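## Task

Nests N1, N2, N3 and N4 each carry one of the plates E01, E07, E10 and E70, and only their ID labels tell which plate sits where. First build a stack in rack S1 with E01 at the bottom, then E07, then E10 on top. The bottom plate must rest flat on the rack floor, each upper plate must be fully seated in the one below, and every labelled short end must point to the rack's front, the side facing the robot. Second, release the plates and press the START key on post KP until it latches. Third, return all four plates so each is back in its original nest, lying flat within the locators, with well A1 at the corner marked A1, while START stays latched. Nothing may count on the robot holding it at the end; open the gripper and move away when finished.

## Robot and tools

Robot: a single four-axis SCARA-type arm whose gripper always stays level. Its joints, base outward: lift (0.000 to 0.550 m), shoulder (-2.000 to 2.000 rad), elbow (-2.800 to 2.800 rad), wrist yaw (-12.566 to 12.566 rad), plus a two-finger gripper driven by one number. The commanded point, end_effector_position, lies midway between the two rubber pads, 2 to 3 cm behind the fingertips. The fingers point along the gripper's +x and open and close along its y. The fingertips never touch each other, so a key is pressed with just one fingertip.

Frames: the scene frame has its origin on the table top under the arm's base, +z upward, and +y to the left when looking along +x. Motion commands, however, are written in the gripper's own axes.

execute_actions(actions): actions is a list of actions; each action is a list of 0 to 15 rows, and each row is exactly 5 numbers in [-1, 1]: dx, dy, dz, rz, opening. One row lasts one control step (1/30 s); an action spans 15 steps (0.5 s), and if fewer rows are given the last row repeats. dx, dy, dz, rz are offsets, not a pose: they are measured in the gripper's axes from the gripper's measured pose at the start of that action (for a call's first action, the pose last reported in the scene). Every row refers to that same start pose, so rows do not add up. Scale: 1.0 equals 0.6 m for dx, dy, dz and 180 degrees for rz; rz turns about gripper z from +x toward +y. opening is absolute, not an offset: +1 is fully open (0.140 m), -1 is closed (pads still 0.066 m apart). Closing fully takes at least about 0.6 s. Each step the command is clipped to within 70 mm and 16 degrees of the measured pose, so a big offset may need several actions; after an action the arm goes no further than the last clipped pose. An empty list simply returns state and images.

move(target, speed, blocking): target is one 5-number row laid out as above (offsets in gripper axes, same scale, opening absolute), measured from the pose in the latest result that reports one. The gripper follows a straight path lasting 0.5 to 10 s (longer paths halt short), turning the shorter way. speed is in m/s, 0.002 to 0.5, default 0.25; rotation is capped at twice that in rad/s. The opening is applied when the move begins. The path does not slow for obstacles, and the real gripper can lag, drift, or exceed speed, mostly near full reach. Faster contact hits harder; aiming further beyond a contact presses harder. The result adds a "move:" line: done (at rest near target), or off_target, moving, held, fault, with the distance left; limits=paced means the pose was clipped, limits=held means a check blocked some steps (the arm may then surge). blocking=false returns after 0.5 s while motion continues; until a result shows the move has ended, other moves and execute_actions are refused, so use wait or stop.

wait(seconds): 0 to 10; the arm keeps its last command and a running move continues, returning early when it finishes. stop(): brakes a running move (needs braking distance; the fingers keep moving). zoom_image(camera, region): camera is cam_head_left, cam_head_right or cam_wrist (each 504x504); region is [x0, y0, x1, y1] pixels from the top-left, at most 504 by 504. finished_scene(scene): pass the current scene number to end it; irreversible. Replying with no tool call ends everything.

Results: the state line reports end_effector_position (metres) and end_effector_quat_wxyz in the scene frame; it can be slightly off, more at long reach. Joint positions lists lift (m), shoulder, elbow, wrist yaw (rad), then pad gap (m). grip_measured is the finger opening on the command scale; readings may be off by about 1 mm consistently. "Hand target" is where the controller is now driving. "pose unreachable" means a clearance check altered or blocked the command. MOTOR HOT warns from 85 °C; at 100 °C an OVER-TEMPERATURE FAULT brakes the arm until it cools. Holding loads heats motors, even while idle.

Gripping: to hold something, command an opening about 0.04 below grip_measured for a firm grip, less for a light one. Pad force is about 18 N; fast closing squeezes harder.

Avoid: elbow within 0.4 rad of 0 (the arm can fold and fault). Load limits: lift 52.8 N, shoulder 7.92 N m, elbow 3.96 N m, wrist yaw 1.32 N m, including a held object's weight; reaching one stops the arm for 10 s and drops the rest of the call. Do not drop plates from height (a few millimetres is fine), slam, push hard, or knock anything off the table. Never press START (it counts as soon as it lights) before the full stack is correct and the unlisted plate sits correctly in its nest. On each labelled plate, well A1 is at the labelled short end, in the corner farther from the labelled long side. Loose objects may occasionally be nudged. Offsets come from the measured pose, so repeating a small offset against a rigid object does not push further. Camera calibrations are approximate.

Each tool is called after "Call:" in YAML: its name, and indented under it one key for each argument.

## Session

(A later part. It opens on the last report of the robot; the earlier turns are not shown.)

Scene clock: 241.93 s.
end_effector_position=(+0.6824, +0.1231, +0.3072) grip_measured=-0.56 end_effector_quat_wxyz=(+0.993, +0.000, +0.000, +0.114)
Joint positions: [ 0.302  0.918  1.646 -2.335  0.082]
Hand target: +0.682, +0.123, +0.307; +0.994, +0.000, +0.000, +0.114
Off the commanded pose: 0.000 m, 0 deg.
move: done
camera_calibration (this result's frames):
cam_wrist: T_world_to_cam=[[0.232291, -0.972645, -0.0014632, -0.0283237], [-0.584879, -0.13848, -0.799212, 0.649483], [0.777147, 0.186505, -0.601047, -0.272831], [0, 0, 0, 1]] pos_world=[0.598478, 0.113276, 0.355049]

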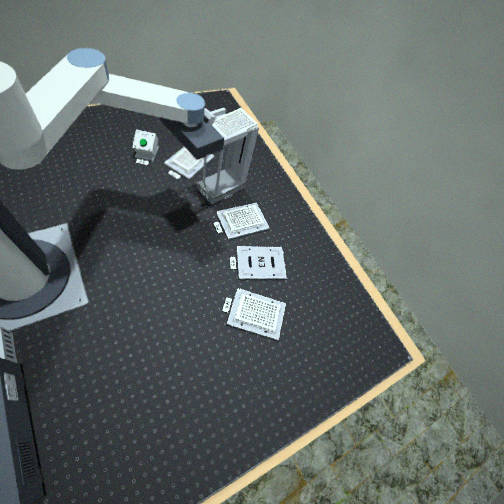

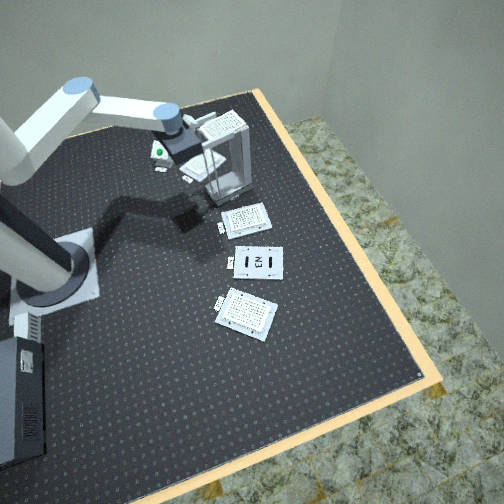

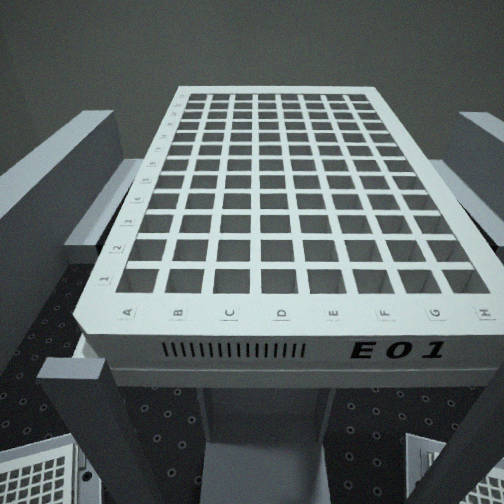

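Call:
move:
  target: [-0.0017, 0, 0.0025, 0, -0.61]
  speed: 0.005

Call:
zoom_image:
  camera: "cam_wrist"
  region: [0, 280, 252, 444]

Call:
zoom_image:
  camera: "cam_wrist"
  region: [252, 280, 504, 444]

Scene clock: 275.87 s.
end_effector_position=(+0.6815, +0.1229, +0.3086) grip_measured=-0.56 end_effector_quat_wxyz=(+0.993, +0.000, +0.000, +0.114)
Joint positions: [ 0.304  0.92   1.64  -2.332  0.082]
Hand target: +0.681, +0.123, +0.309; +0.993, +0.000, +0.000, +0.114
Off the commanded pose: 0.000 m, 0 deg.
move: done
camera_calibration (this result's frames):
cam_wrist: T_world_to_cam=[[0.232313, -0.97264, -0.0014632, -0.0283257], [-0.584875, -0.138494, -0.799212, 0.65005], [0.777143, 0.186523, -0.601047, -0.271181], [0, 0, 0, 1]] pos_world=[0.597525, 0.113059, 0.356494]

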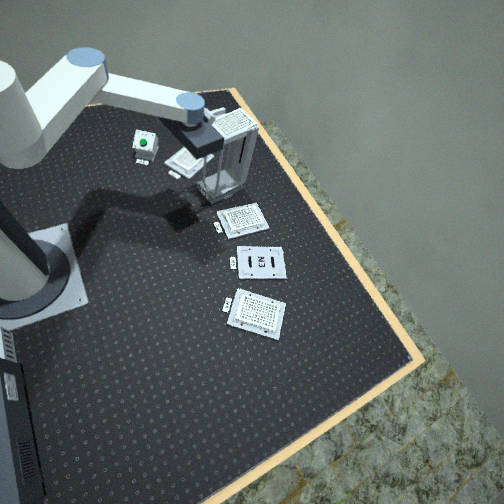

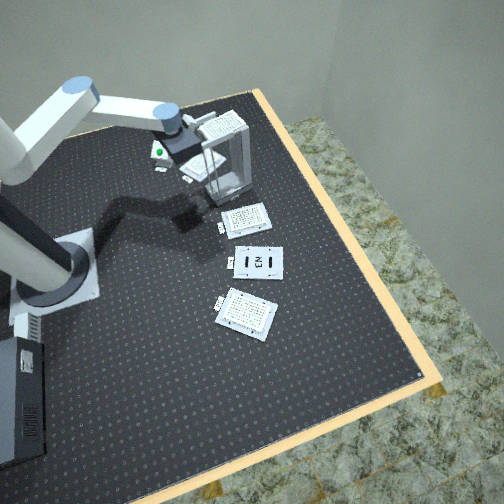

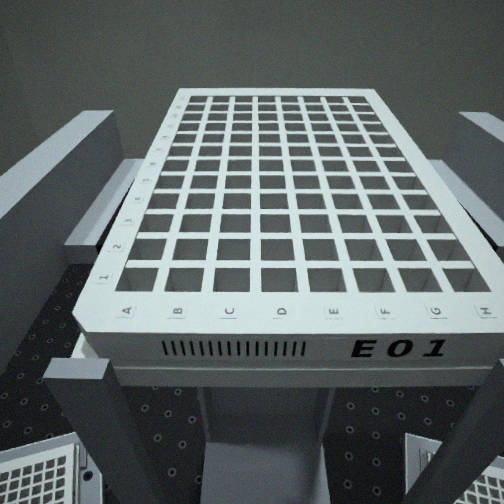

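Region (0, 280, 252, 444) of cam_wrist's 504x504 image, scaled by 2.000, with more detail than that image has; it fills the top 328 rows of this view, and the rest is white.

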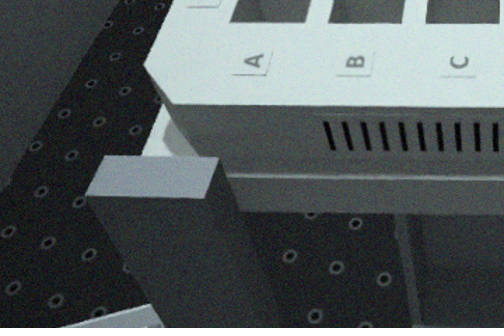

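Region (252, 280, 504, 444) of cam_wrist's 504x504 image, scaled by 2.000, with more detail than that image has; it fills the top 328 rows of this view, and the rest is white.

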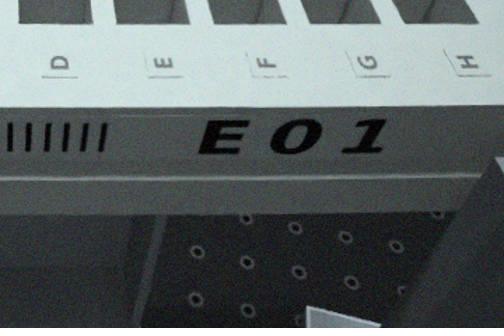

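Call:
move:
  target: [0, 0, -0.005, 0, -0.61]
  speed: 0.008

Scene clock: 278.37 s.
end_effector_position=(+0.6815, +0.1229, +0.3056) grip_measured=-0.56 end_effector_quat_wxyz=(+0.993, +0.000, +0.000, +0.114)
Joint positions: [ 0.301  0.92   1.64  -2.331  0.082]
Hand target: +0.681, +0.123, +0.306; +0.993, +0.000, +0.000, +0.114
Off the commanded pose: 0.000 m, 0 deg.
move: done
camera_calibration (this result's frames):
cam_wrist: T_world_to_cam=[[0.23234, -0.972634, -0.0014632, -0.0283418], [-0.584872, -0.13851, -0.799212, 0.647665], [0.777138, 0.186544, -0.601047, -0.272978], [0, 0, 0, 1]] pos_world=[0.597527, 0.113064, 0.353508]

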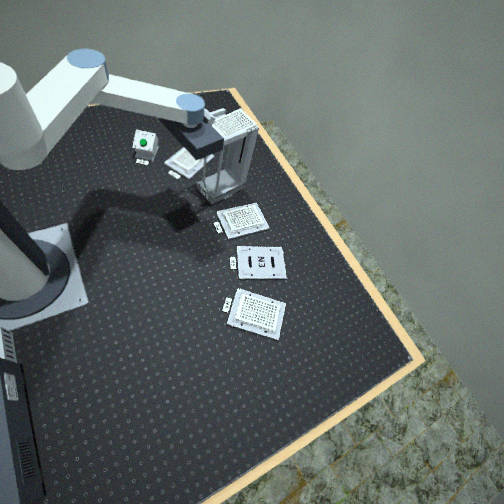

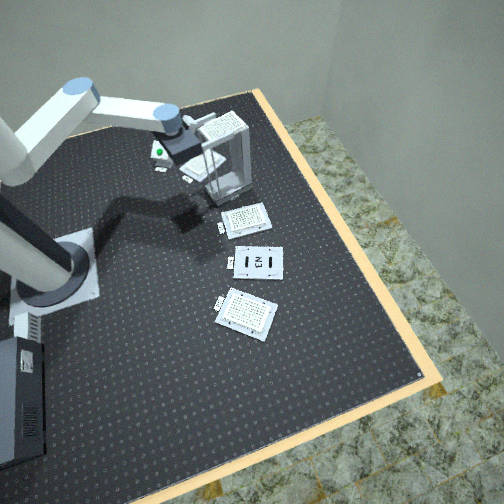

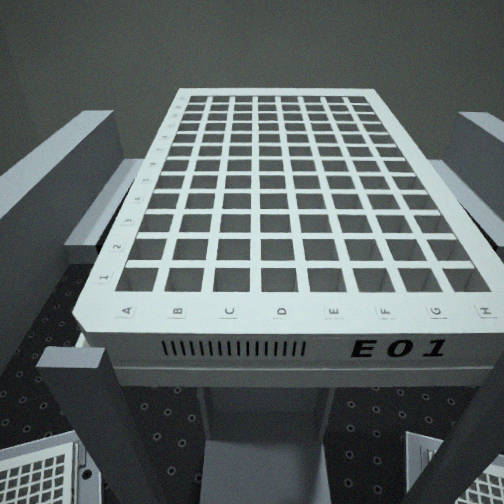

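Call:
move:
  target: [0, 0, -0.04, 0, -0.61]
  speed: 0.03

Call:
zoom_image:
  camera: "cam_wrist"
  region: [130, 20, 430, 160]

Scene clock: 282.73 s.
end_effector_position=(+0.6815, +0.1229, +0.2815) grip_measured=-0.56 end_effector_quat_wxyz=(+0.993, +0.000, +0.000, +0.114)
Joint positions: [ 0.277  0.92   1.64  -2.331  0.082]
Hand target: +0.681, +0.123, +0.282; +0.993, +0.000, +0.000, +0.114
Off the commanded pose: 0.000 m, 0 deg.
move: done
camera_calibration (this result's frames):
cam_wrist: T_world_to_cam=[[0.23235, -0.972631, -0.0014632, -0.0283814], [-0.58487, -0.138516, -0.799212, 0.628427], [0.777136, 0.186553, -0.601047, -0.287447], [0, 0, 0, 1]] pos_world=[0.597529, 0.113067, 0.329436]

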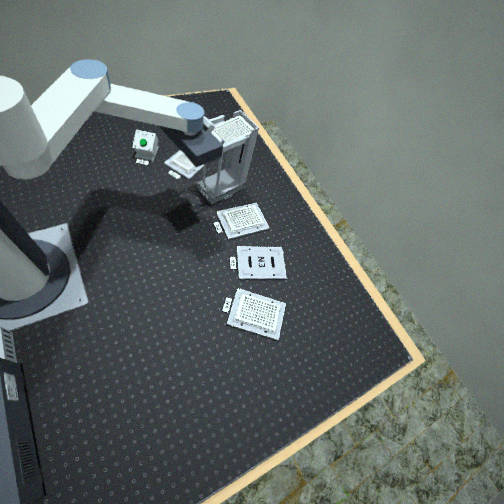

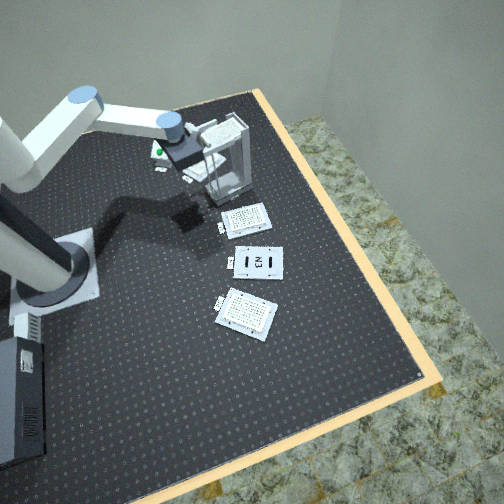

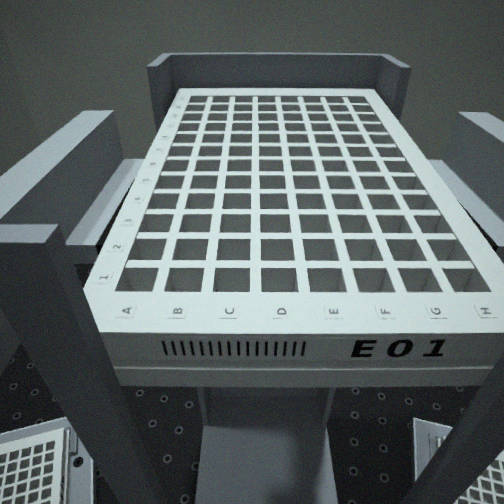

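Region (130, 20, 430, 160) of cam_wrist's 504x504 image, scaled by 1.680, with more detail than that image has; it fills the top 235 rows of this view, and the rest is white.

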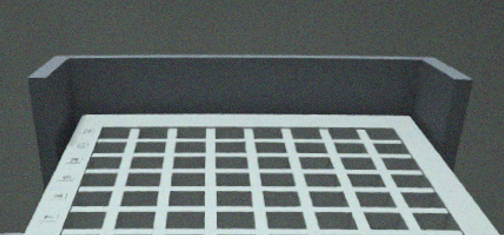

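Call:
move:
  target: [0, 0, -0.3, 0.0028, -0.61]
  speed: 0.12

Scene clock: 293.53 s.
end_effector_position=(+0.6815, +0.1229, +0.1015) grip_measured=-0.56 end_effector_quat_wxyz=(+0.993, +0.000, +0.000, +0.119)
Joint positions: [ 0.096  0.917  1.64  -2.32   0.082]
Hand target: +0.681, +0.123, +0.102; +0.993, +0.000, +0.000, +0.119
Off the commanded pose: 0.000 m, 0 deg.
move: done
camera_calibration (this result's frames):
cam_wrist: T_world_to_cam=[[0.240693, -0.9706, -0.0014632, -0.0345609], [-0.583659, -0.143533, -0.799212, 0.484297], [0.775506, 0.193219, -0.601047, -0.395378], [0, 0, 0, 1]] pos_world=[0.597601, 0.112362, 0.149364]

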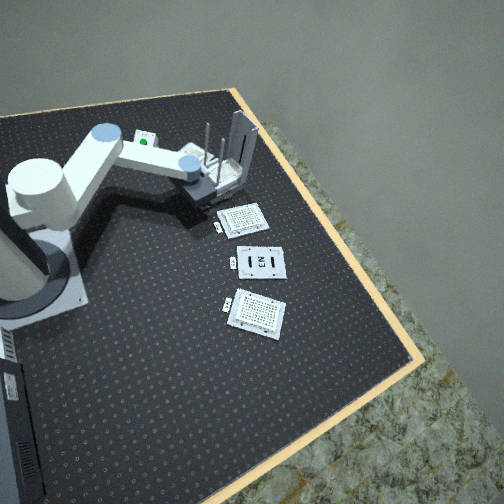

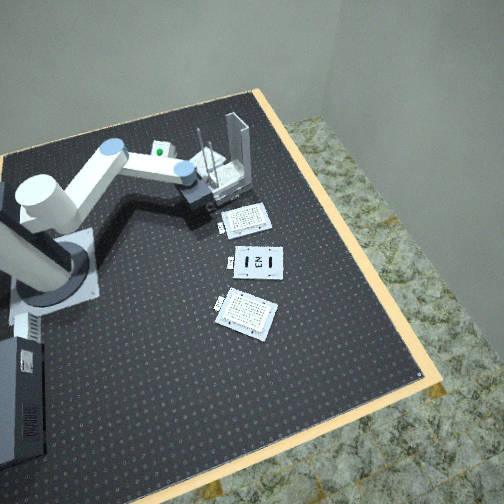

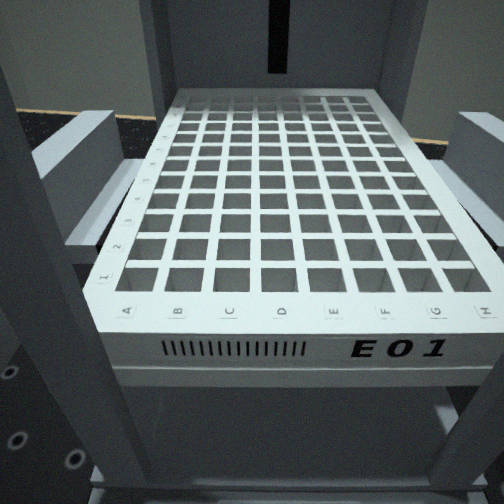

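Call:
zoom_image:
  camera: "cam_wrist"
  region: [60, 370, 504, 504]

Region (60, 370, 504, 504) of cam_wrist's 504x504 image, scaled by 1.135, with more detail than that image has; it fills the top 152 rows of this view, and the rest is white.

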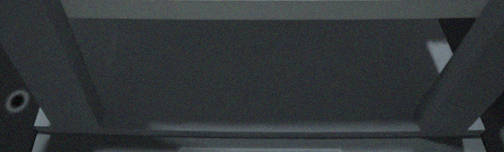

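Call:
move:
  target: [0, 0, -0.05, 0, -0.61]
  speed: 0.05

Call:
zoom_image:
  camera: "cam_wrist"
  region: [40, 300, 504, 504]

Scene clock: 300.93 s.
end_effector_position=(+0.6815, +0.1229, +0.0714) grip_measured=-0.56 end_effector_quat_wxyz=(+0.993, +0.000, +0.000, +0.119)
Joint positions: [ 0.066  0.917  1.64  -2.32   0.082]
Hand target: +0.681, +0.123, +0.071; +0.993, +0.000, +0.000, +0.119
Off the commanded pose: 0.000 m, 0 deg.
move: done
camera_calibration (this result's frames):
cam_wrist: T_world_to_cam=[[0.240691, -0.970601, -0.0014632, -0.0346054], [-0.583659, -0.143532, -0.799212, 0.460261], [0.775506, 0.193217, -0.601047, -0.41345], [0, 0, 0, 1]] pos_world=[0.597598, 0.11236, 0.119293]

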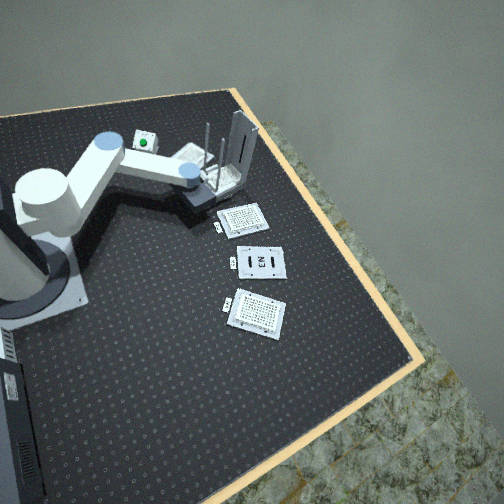

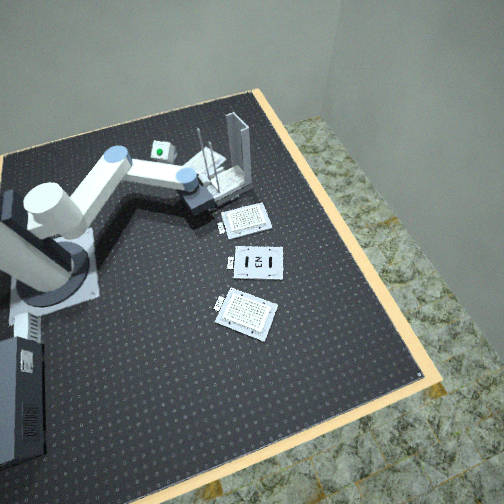

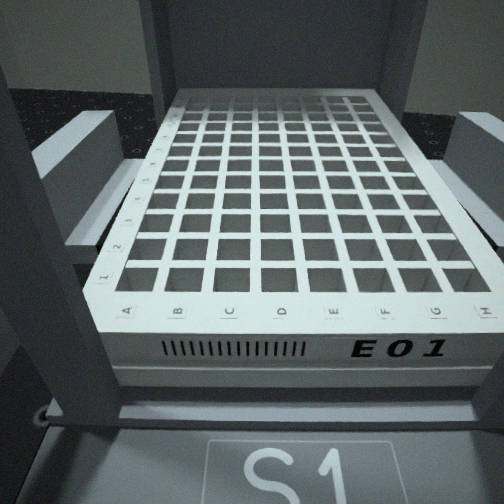

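Region (40, 300, 504, 504) of cam_wrist's 504x504 image, scaled by 1.086, with more detail than that image has; it fills the top 222 rows of this view, and the rest is white.

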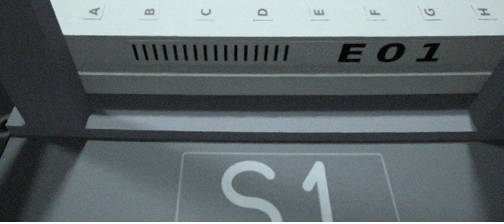

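Call:
move:
  target: [0, 0, -0.013, 0, -0.61]
  speed: 0.01

Scene clock: 305.53 s.
end_effector_position=(+0.6816, +0.1231, +0.0641) grip_measured=-0.56 end_effector_quat_wxyz=(+0.993, +0.000, +0.000, +0.119)
Joint positions: [ 0.059  0.917  1.641 -2.32   0.082]
Hand target: +0.681, +0.123, +0.064; +0.993, +0.000, +0.000, +0.119
Off the commanded pose: 0.001 m, 0 deg.
move: done
camera_calibration (this result's frames):
cam_wrist: T_world_to_cam=[[0.241032, -0.970516, -0.0014632, -0.0347255], [-0.583609, -0.143737, -0.799212, 0.454501], [0.775438, 0.19349, -0.601047, -0.41793], [0, 0, 0, 1]] pos_world=[0.5977, 0.112492, 0.111996]

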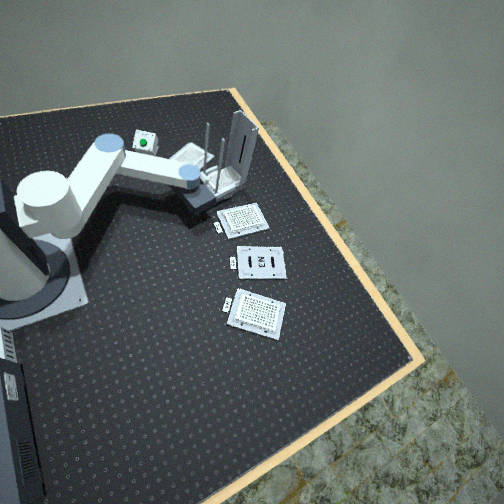

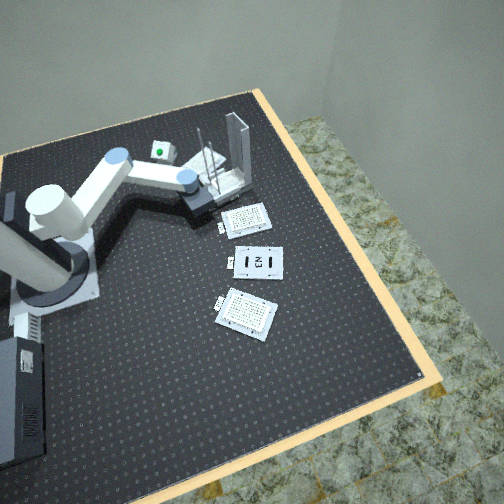

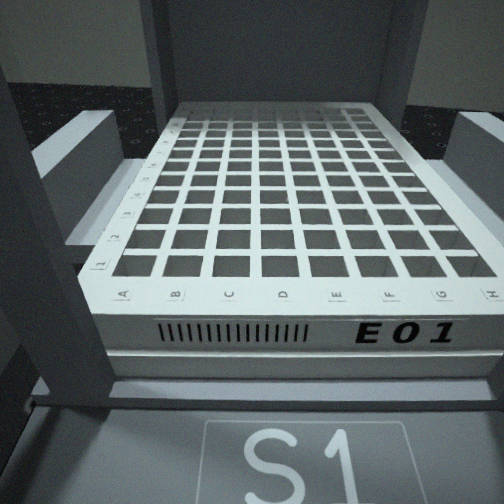

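Call:
execute_actions:
  actions:
    - [[0, 0, 0.001, 0, -0.3]]
    - [[0, 0, 0, 0, 0.1]]

Scene clock: 310.97 s.
end_effector_position=(+0.6816, +0.1231, +0.0648) grip_measured=+0.10 end_effector_quat_wxyz=(+0.993, +0.000, +0.000, +0.119)
Joint positions: [ 0.06   0.917  1.641 -2.32   0.107]
Hand target: +0.682, +0.123, +0.065; +0.993, +0.000, +0.000, +0.119
Off the commanded pose: 0.000 m, 0 deg.
camera_calibration (this result's frames):
cam_wrist: T_world_to_cam=[[0.241138, -0.97049, -0.0014632, -0.0347658], [-0.583593, -0.143801, -0.799212, 0.455037], [0.775417, 0.193575, -0.601047, -0.417548], [0, 0, 0, 1]] pos_world=[0.597714, 0.112522, 0.112655]

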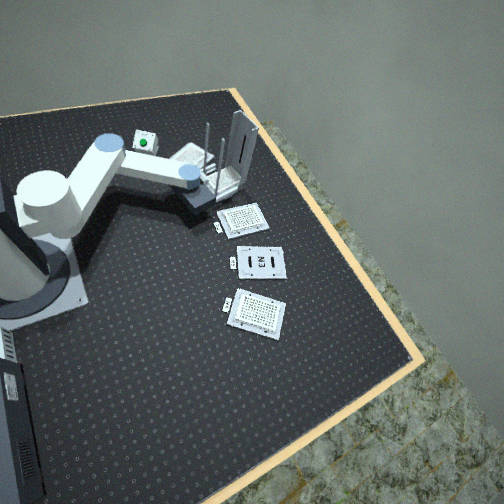

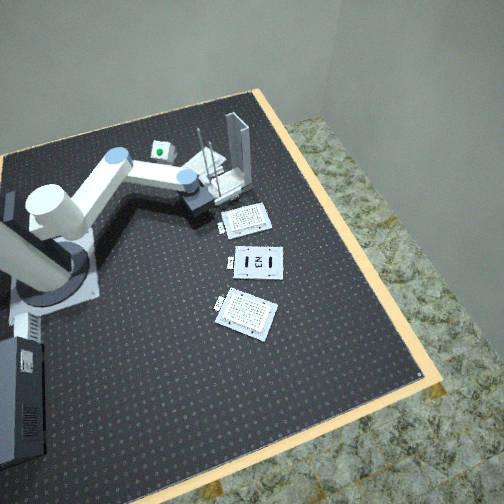

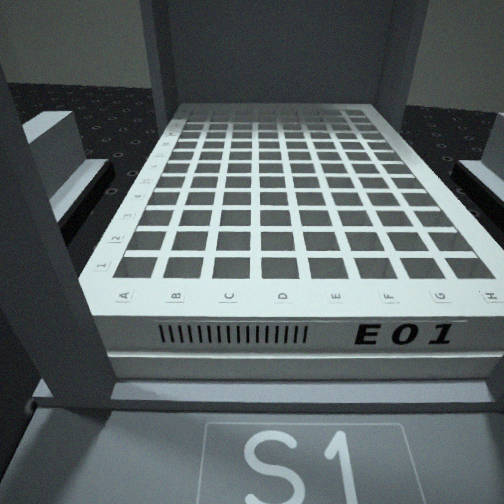

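Call:
zoom_image:
  camera: "cam_wrist"
  region: [130, 40, 430, 180]

Call:
zoom_image:
  camera: "cam_wrist"
  region: [20, 270, 270, 430]

Region (130, 40, 430, 180) of cam_wrist's 504x504 image, scaled by 1.680, with more detail than that image has; it fills the top 235 rows of this view, and the rest is white.

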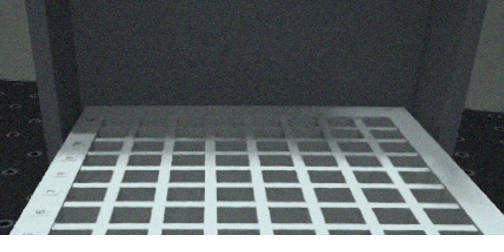

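Region (20, 270, 270, 430) of cam_wrist's 504x504 image, scaled by 2.016, with more detail than that image has; it fills the top 323 rows of this view, and the rest is white.

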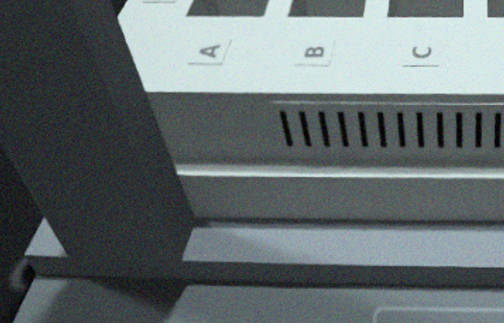

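Call:
move:
  target: [-0.15, 0, 0.0087, 0, 0.1]
  speed: 0.25

Scene clock: 321.23 s.
end_effector_position=(+0.5941, +0.1018, +0.0699) grip_measured=+0.10 end_effector_quat_wxyz=(+0.993, +0.000, +0.000, +0.119)
Joint positions: [ 0.065  1.105  1.18  -2.047  0.107]
Hand target: +0.594, +0.102, +0.070; +0.993, +0.000, +0.000, +0.119
Off the commanded pose: 0.000 m, 0 deg.
move: done
camera_calibration (this result's frames):
cam_wrist: T_world_to_cam=[[0.240817, -0.97057, -0.0014632, -0.0341311], [-0.583641, -0.143608, -0.799212, 0.405055], [0.775481, 0.193318, -0.601047, -0.342455], [0, 0, 0, 1]] pos_world=[0.510193, 0.0912448, 0.117843]

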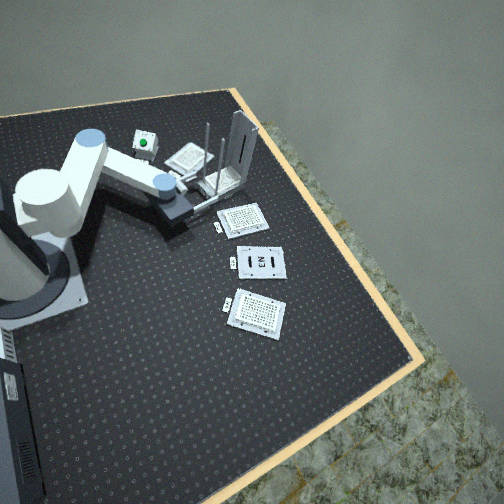

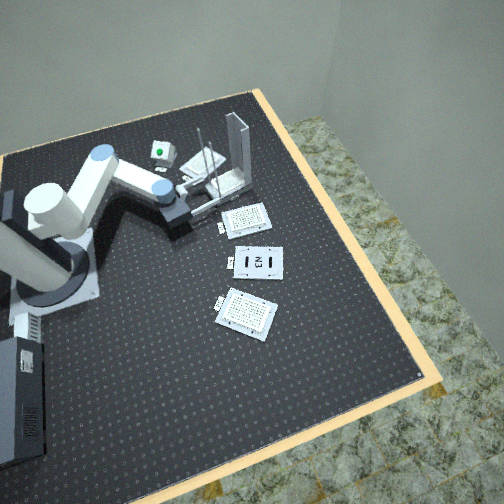

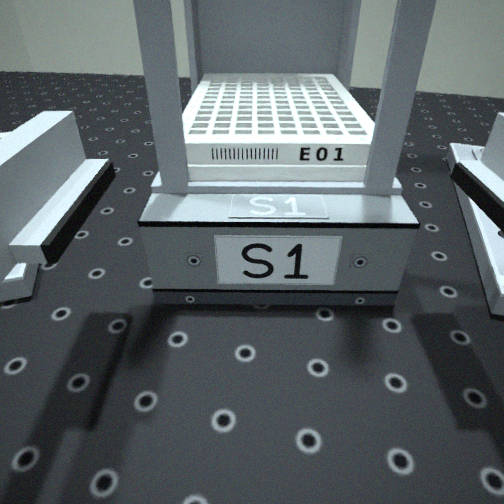

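Call:
move:
  target: [-0.2103, -0.7455, 0, -0.3067, 0.1]
  speed: 0.45

Scene clock: 328.70 s.
end_effector_position=(+0.5770, -0.3626, +0.0700) grip_measured=+0.10 end_effector_quat_wxyz=(+0.935, +0.000, +0.000, -0.355)
Joint positions: [ 0.065 -0.109  1.759 -2.375  0.107]
Hand target: +0.577, -0.363, +0.070; +0.935, +0.000, +0.000, -0.355
Off the commanded pose: 0.000 m, 0 deg.
move: done; limits=paced
camera_calibration (this result's frames):
cam_wrist: T_world_to_cam=[[-0.659527, -0.751679, -0.0014632, 0.118152], [-0.451024, 0.397287, -0.799212, 0.448011], [0.601333, -0.526442, -0.601047, -0.399925], [0, 0, 0, 1]] pos_world=[0.520476, -0.299714, 0.117855]

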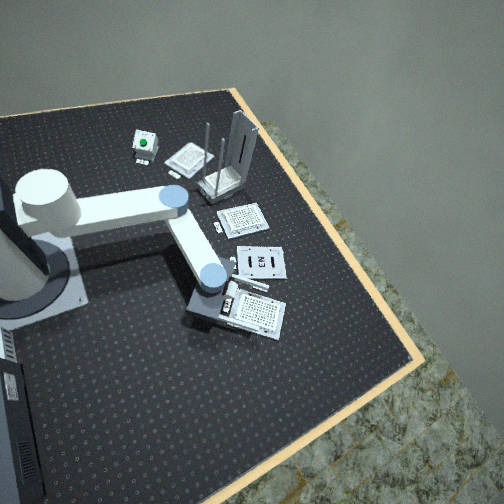

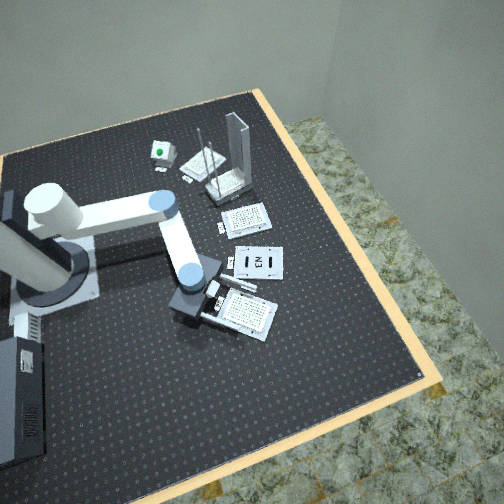

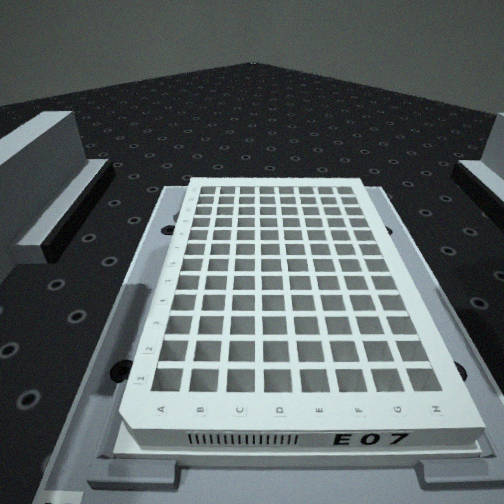

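Call:
move:
  target: [-0.0007, -0.002, -0.0582, 0, 0.1]
  speed: 0.08

Scene clock: 332.17 s.
end_effector_position=(+0.5760, -0.3631, +0.0350) grip_measured=+0.10 end_effector_quat_wxyz=(+0.935, +0.000, +0.000, -0.355)
Joint positions: [ 0.03  -0.111  1.756 -2.371  0.107]
Hand target: +0.576, -0.363, +0.035; +0.935, +0.000, +0.000, -0.355
Off the commanded pose: 0.000 m, 0 deg.
move: done
camera_calibration (this result's frames):
cam_wrist: T_world_to_cam=[[-0.659524, -0.751682, -0.0014632, 0.116984], [-0.451026, 0.397285, -0.799212, 0.419819], [0.601335, -0.526439, -0.601047, -0.420633], [0, 0, 0, 1]] pos_world=[0.519444, -0.30029, 0.0828754]

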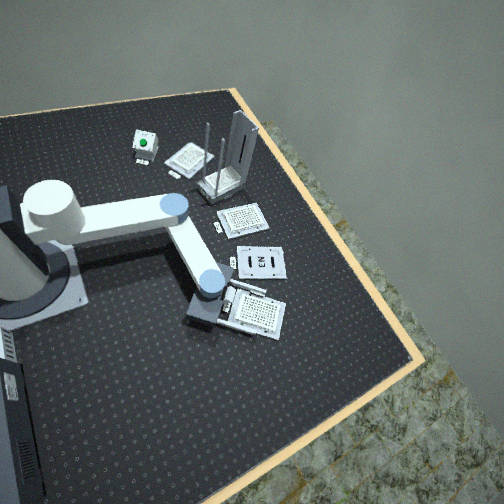

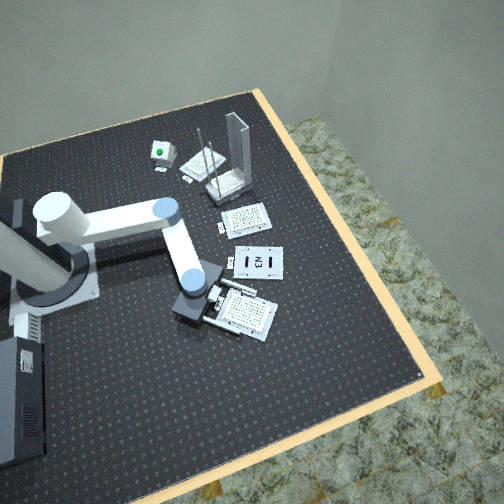

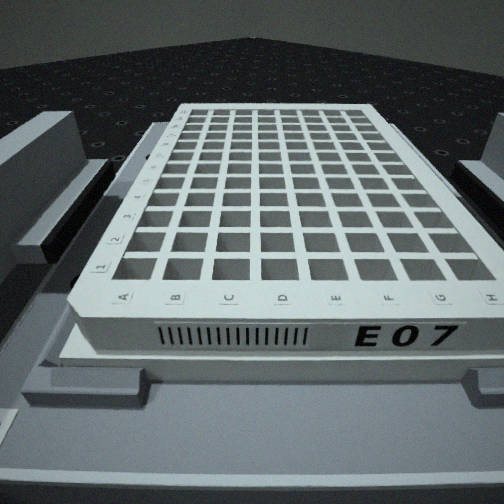

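The view lines up with the first grip, so I'll close on the plate and lift it.

Call:
execute_actions:
  actions:
    - [[0, 0, 0, 0, -0.45]]
    - [[0, 0, 0, 0, -0.5], [0, 0, 0, 0, -0.52], [0, 0, 0, 0, -0.54], [0, 0, 0, 0, -0.56], [0, 0, 0, 0, -0.58], [0, 0, 0, 0, -0.6], [0, 0, 0, 0, -0.62]]

Call:
move:
  target: [0, 0, 0.03, 0, -0.62]
  speed: 0.08

Scene clock: 336.10 s.
end_effector_position=(+0.5760, -0.3631, +0.0350) grip_measured=-0.56 end_effector_quat_wxyz=(+0.935, +0.000, +0.000, -0.355)
Joint positions: [ 0.03  -0.111  1.756 -2.371  0.082]
Hand target: +0.576, -0.363, +0.035; +0.935, +0.000, +0.000, -0.355
Off the commanded pose: 0.000 m, 0 deg.
camera_calibration (this result's frames):
cam_wrist: T_world_to_cam=[[-0.659513, -0.751691, -0.0014632, 0.11698], [-0.451032, 0.397279, -0.799212, 0.41982], [0.601342, -0.526431, -0.601047, -0.420634], [0, 0, 0, 1]] pos_world=[0.519447, -0.300287, 0.0828758]

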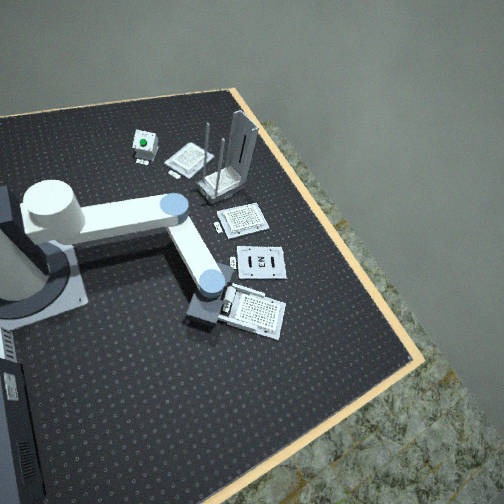

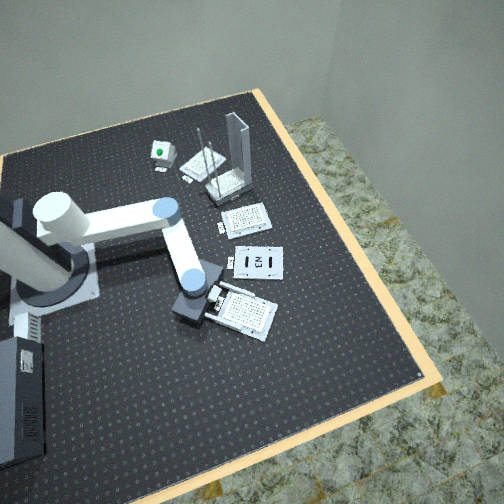

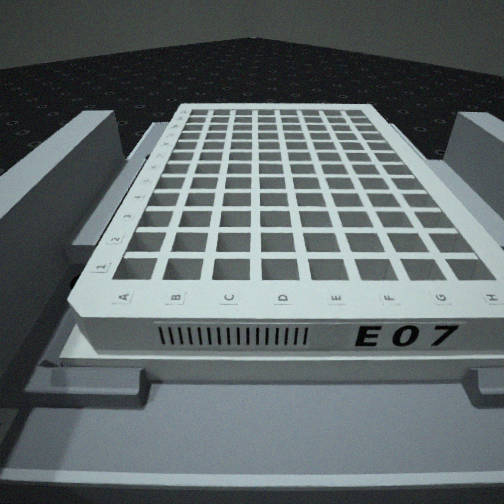

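Scene clock: 336.80 s.
end_effector_position=(+0.5760, -0.3631, +0.0530) grip_measured=-0.56 end_effector_quat_wxyz=(+0.935, +0.000, +0.000, -0.355)
Joint positions: [ 0.048 -0.111  1.756 -2.371  0.082]
Hand target: +0.576, -0.363, +0.053; +0.935, +0.000, +0.000, -0.355
Off the commanded pose: 0.000 m, 0 deg.
move: done
camera_calibration (this result's frames):
cam_wrist: T_world_to_cam=[[-0.65951, -0.751695, -0.0014632, 0.117004], [-0.451034, 0.397276, -0.799212, 0.434244], [0.601345, -0.526428, -0.601047, -0.409788], [0, 0, 0, 1]] pos_world=[0.519448, -0.300287, 0.100922]

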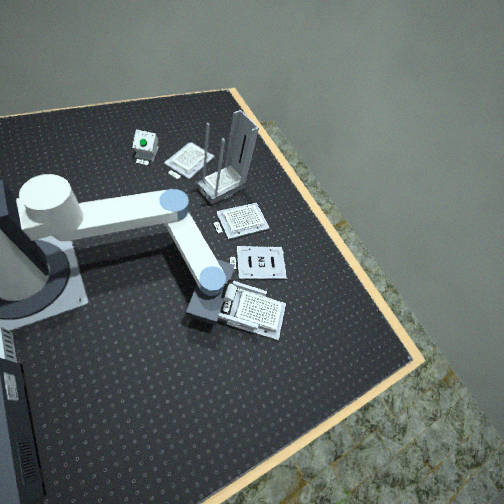

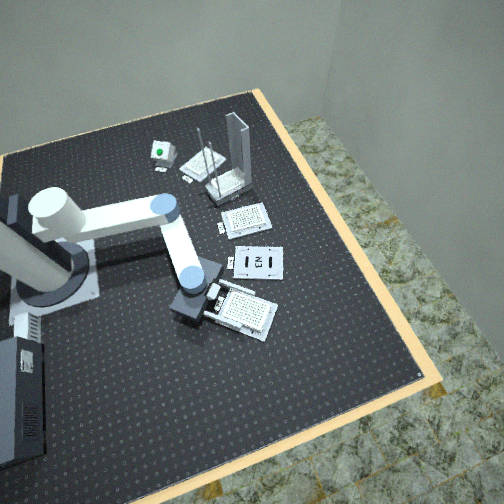

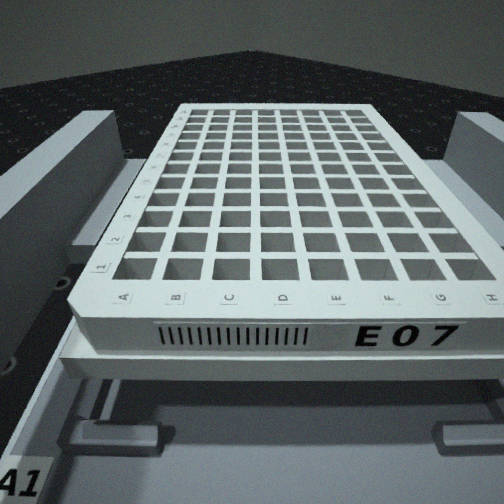

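Call:
move:
  target: [-0.2279, 0.5178, 0.4617, 0.2311, -0.62]
  speed: 0.45

Scene clock: 340.93 s.
end_effector_position=(+0.6797, -0.0398, +0.3301) grip_measured=-0.56 end_effector_quat_wxyz=(+1.000, +0.000, +0.000, +0.001)
Joint positions: [ 0.325  0.604  1.561 -2.163  0.082]
Hand target: +0.680, -0.040, +0.330; +1.000, +0.000, +0.000, +0.000
Off the commanded pose: 0.000 m, 0 deg.
move: done; limits=paced
camera_calibration (this result's frames):
cam_wrist: T_world_to_cam=[[0.00654406, -0.999978, -0.0014632, -0.033741], [-0.601043, -0.00276391, -0.799212, 0.660062], [0.79919, 0.00610954, -0.601047, -0.248719], [0, 0, 0, 1]] pos_world=[0.59572, -0.0303963, 0.377989]

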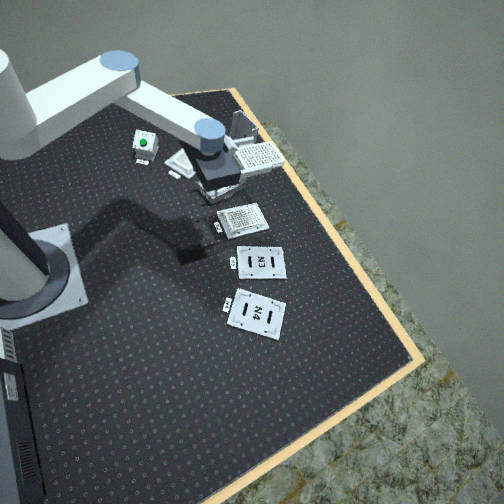

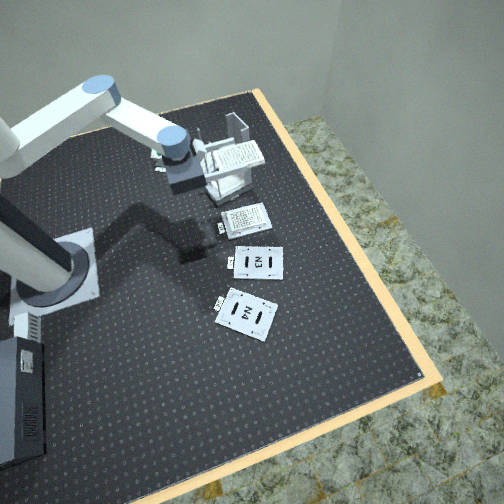

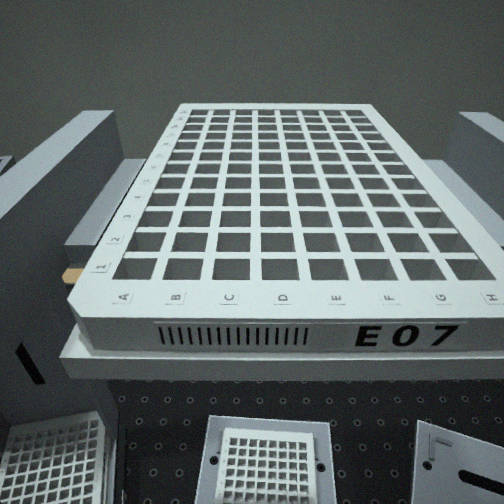

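Call:
move:
  target: [0.004, 0.2715, -0.0202, 0.07423, -0.62]
  speed: 0.3

Call:
zoom_image:
  camera: "cam_wrist"
  region: [0, 340, 252, 504]

Call:
zoom_image:
  camera: "cam_wrist"
  region: [252, 340, 504, 504]

Scene clock: 345.90 s.
end_effector_position=(+0.6819, +0.1233, +0.3179) grip_measured=-0.56 end_effector_quat_wxyz=(+0.993, +0.000, +0.000, +0.117)
Joint positions: [ 0.313  0.918  1.643 -2.326  0.082]
Hand target: +0.682, +0.123, +0.318; +0.993, +0.000, +0.000, +0.117
Off the commanded pose: 0.000 m, 0 deg.
move: done
camera_calibration (this result's frames):
cam_wrist: T_world_to_cam=[[0.238065, -0.971248, -0.0014632, -0.032136], [-0.584046, -0.141953, -0.799212, 0.657658], [0.776026, 0.191119, -0.601047, -0.265733], [0, 0, 0, 1]] pos_world=[0.597968, 0.112931, 0.365843]

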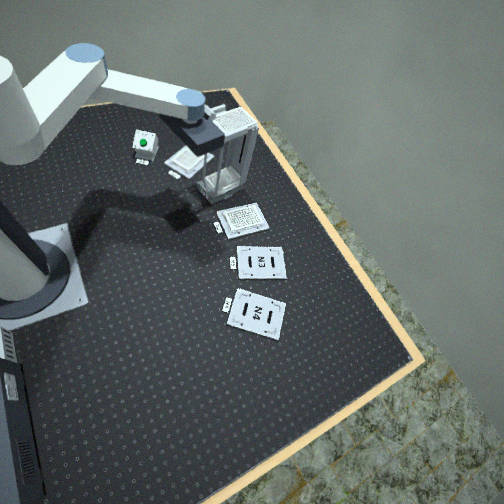

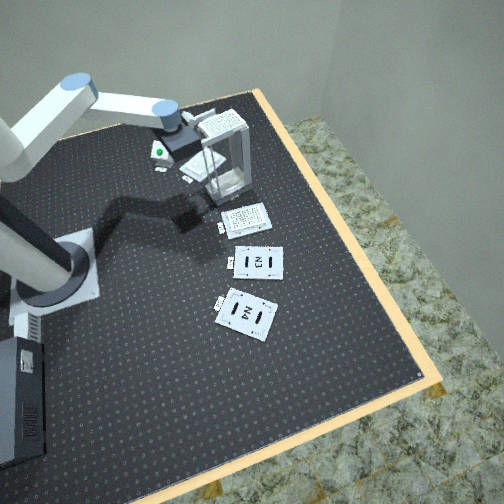

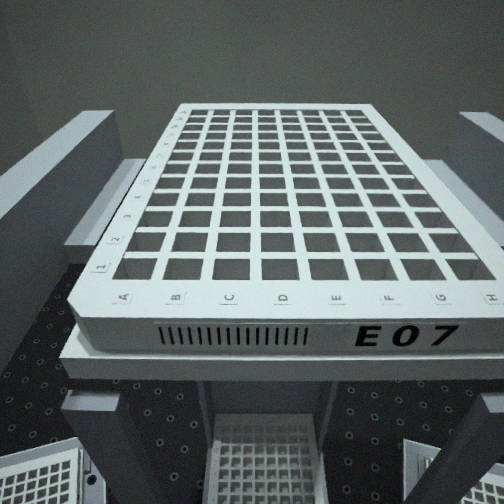

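Region (0, 340, 252, 504) of cam_wrist's 504x504 image, scaled by 2.000, with more detail than that image has; it fills the top 328 rows of this view, and the rest is white.

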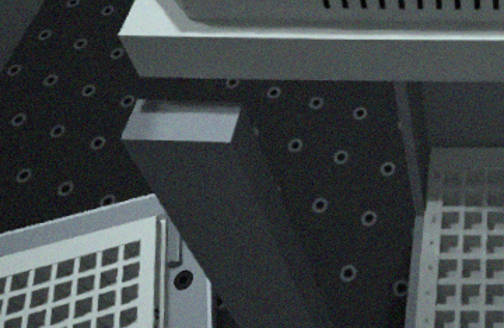

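Region (252, 340, 504, 504) of cam_wrist's 504x504 image, scaled by 2.000, with more detail than that image has; it fills the top 328 rows of this view, and the rest is white.

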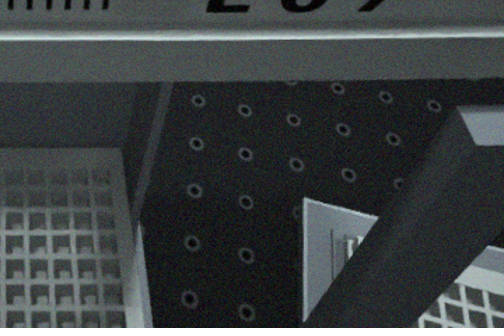

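Call:
move:
  target: [0.0004, 0, -0.011, 0, -0.62]
  speed: 0.01

Call:
zoom_image:
  camera: "cam_wrist"
  region: [0, 300, 252, 464]

Scene clock: 353.47 s.
end_effector_position=(+0.6821, +0.1234, +0.3113) grip_measured=-0.56 end_effector_quat_wxyz=(+0.993, +0.000, +0.000, +0.117)
Joint positions: [ 0.306  0.917  1.644 -2.326  0.082]
Hand target: +0.682, +0.123, +0.311; +0.993, +0.000, +0.000, +0.117
Off the commanded pose: 0.000 m, 0 deg.
move: done
camera_calibration (this result's frames):
cam_wrist: T_world_to_cam=[[0.238326, -0.971184, -0.0014632, -0.0322651], [-0.584007, -0.142109, -0.799212, 0.652493], [0.775974, 0.191327, -0.601047, -0.269863], [0, 0, 0, 1]] pos_world=[0.598157, 0.113022, 0.359233]

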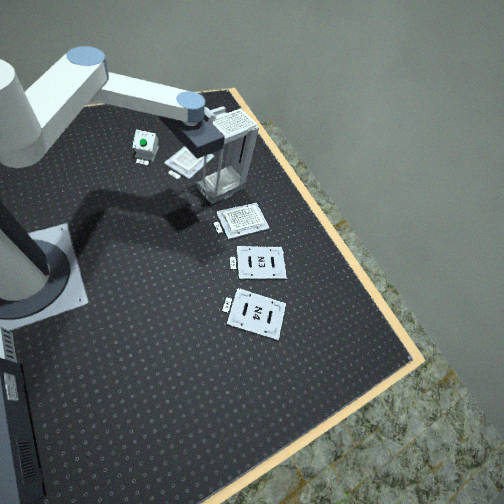

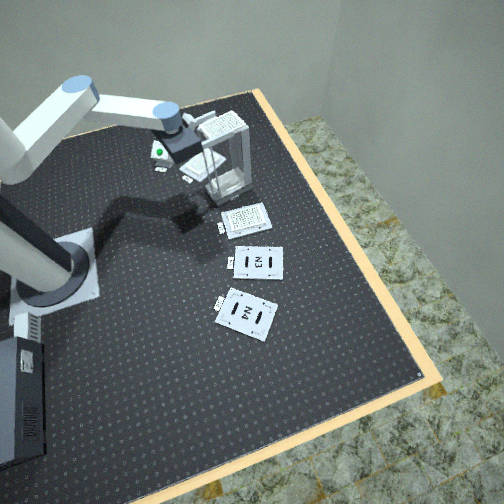

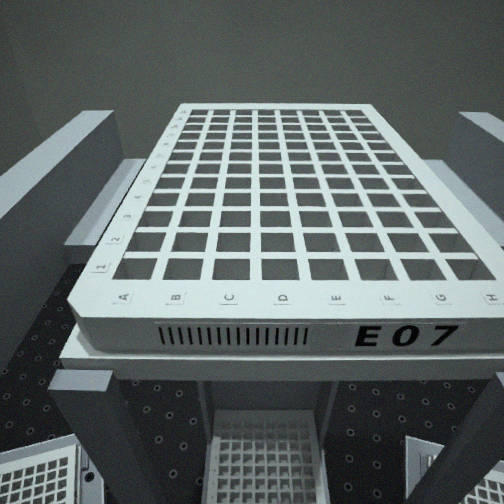

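Region (0, 300, 252, 464) of cam_wrist's 504x504 image, scaled by 2.000, with more detail than that image has; it fills the top 328 rows of this view, and the rest is white.

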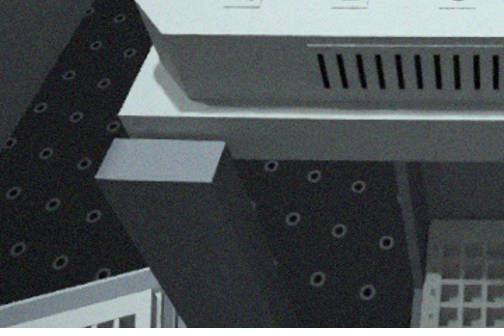

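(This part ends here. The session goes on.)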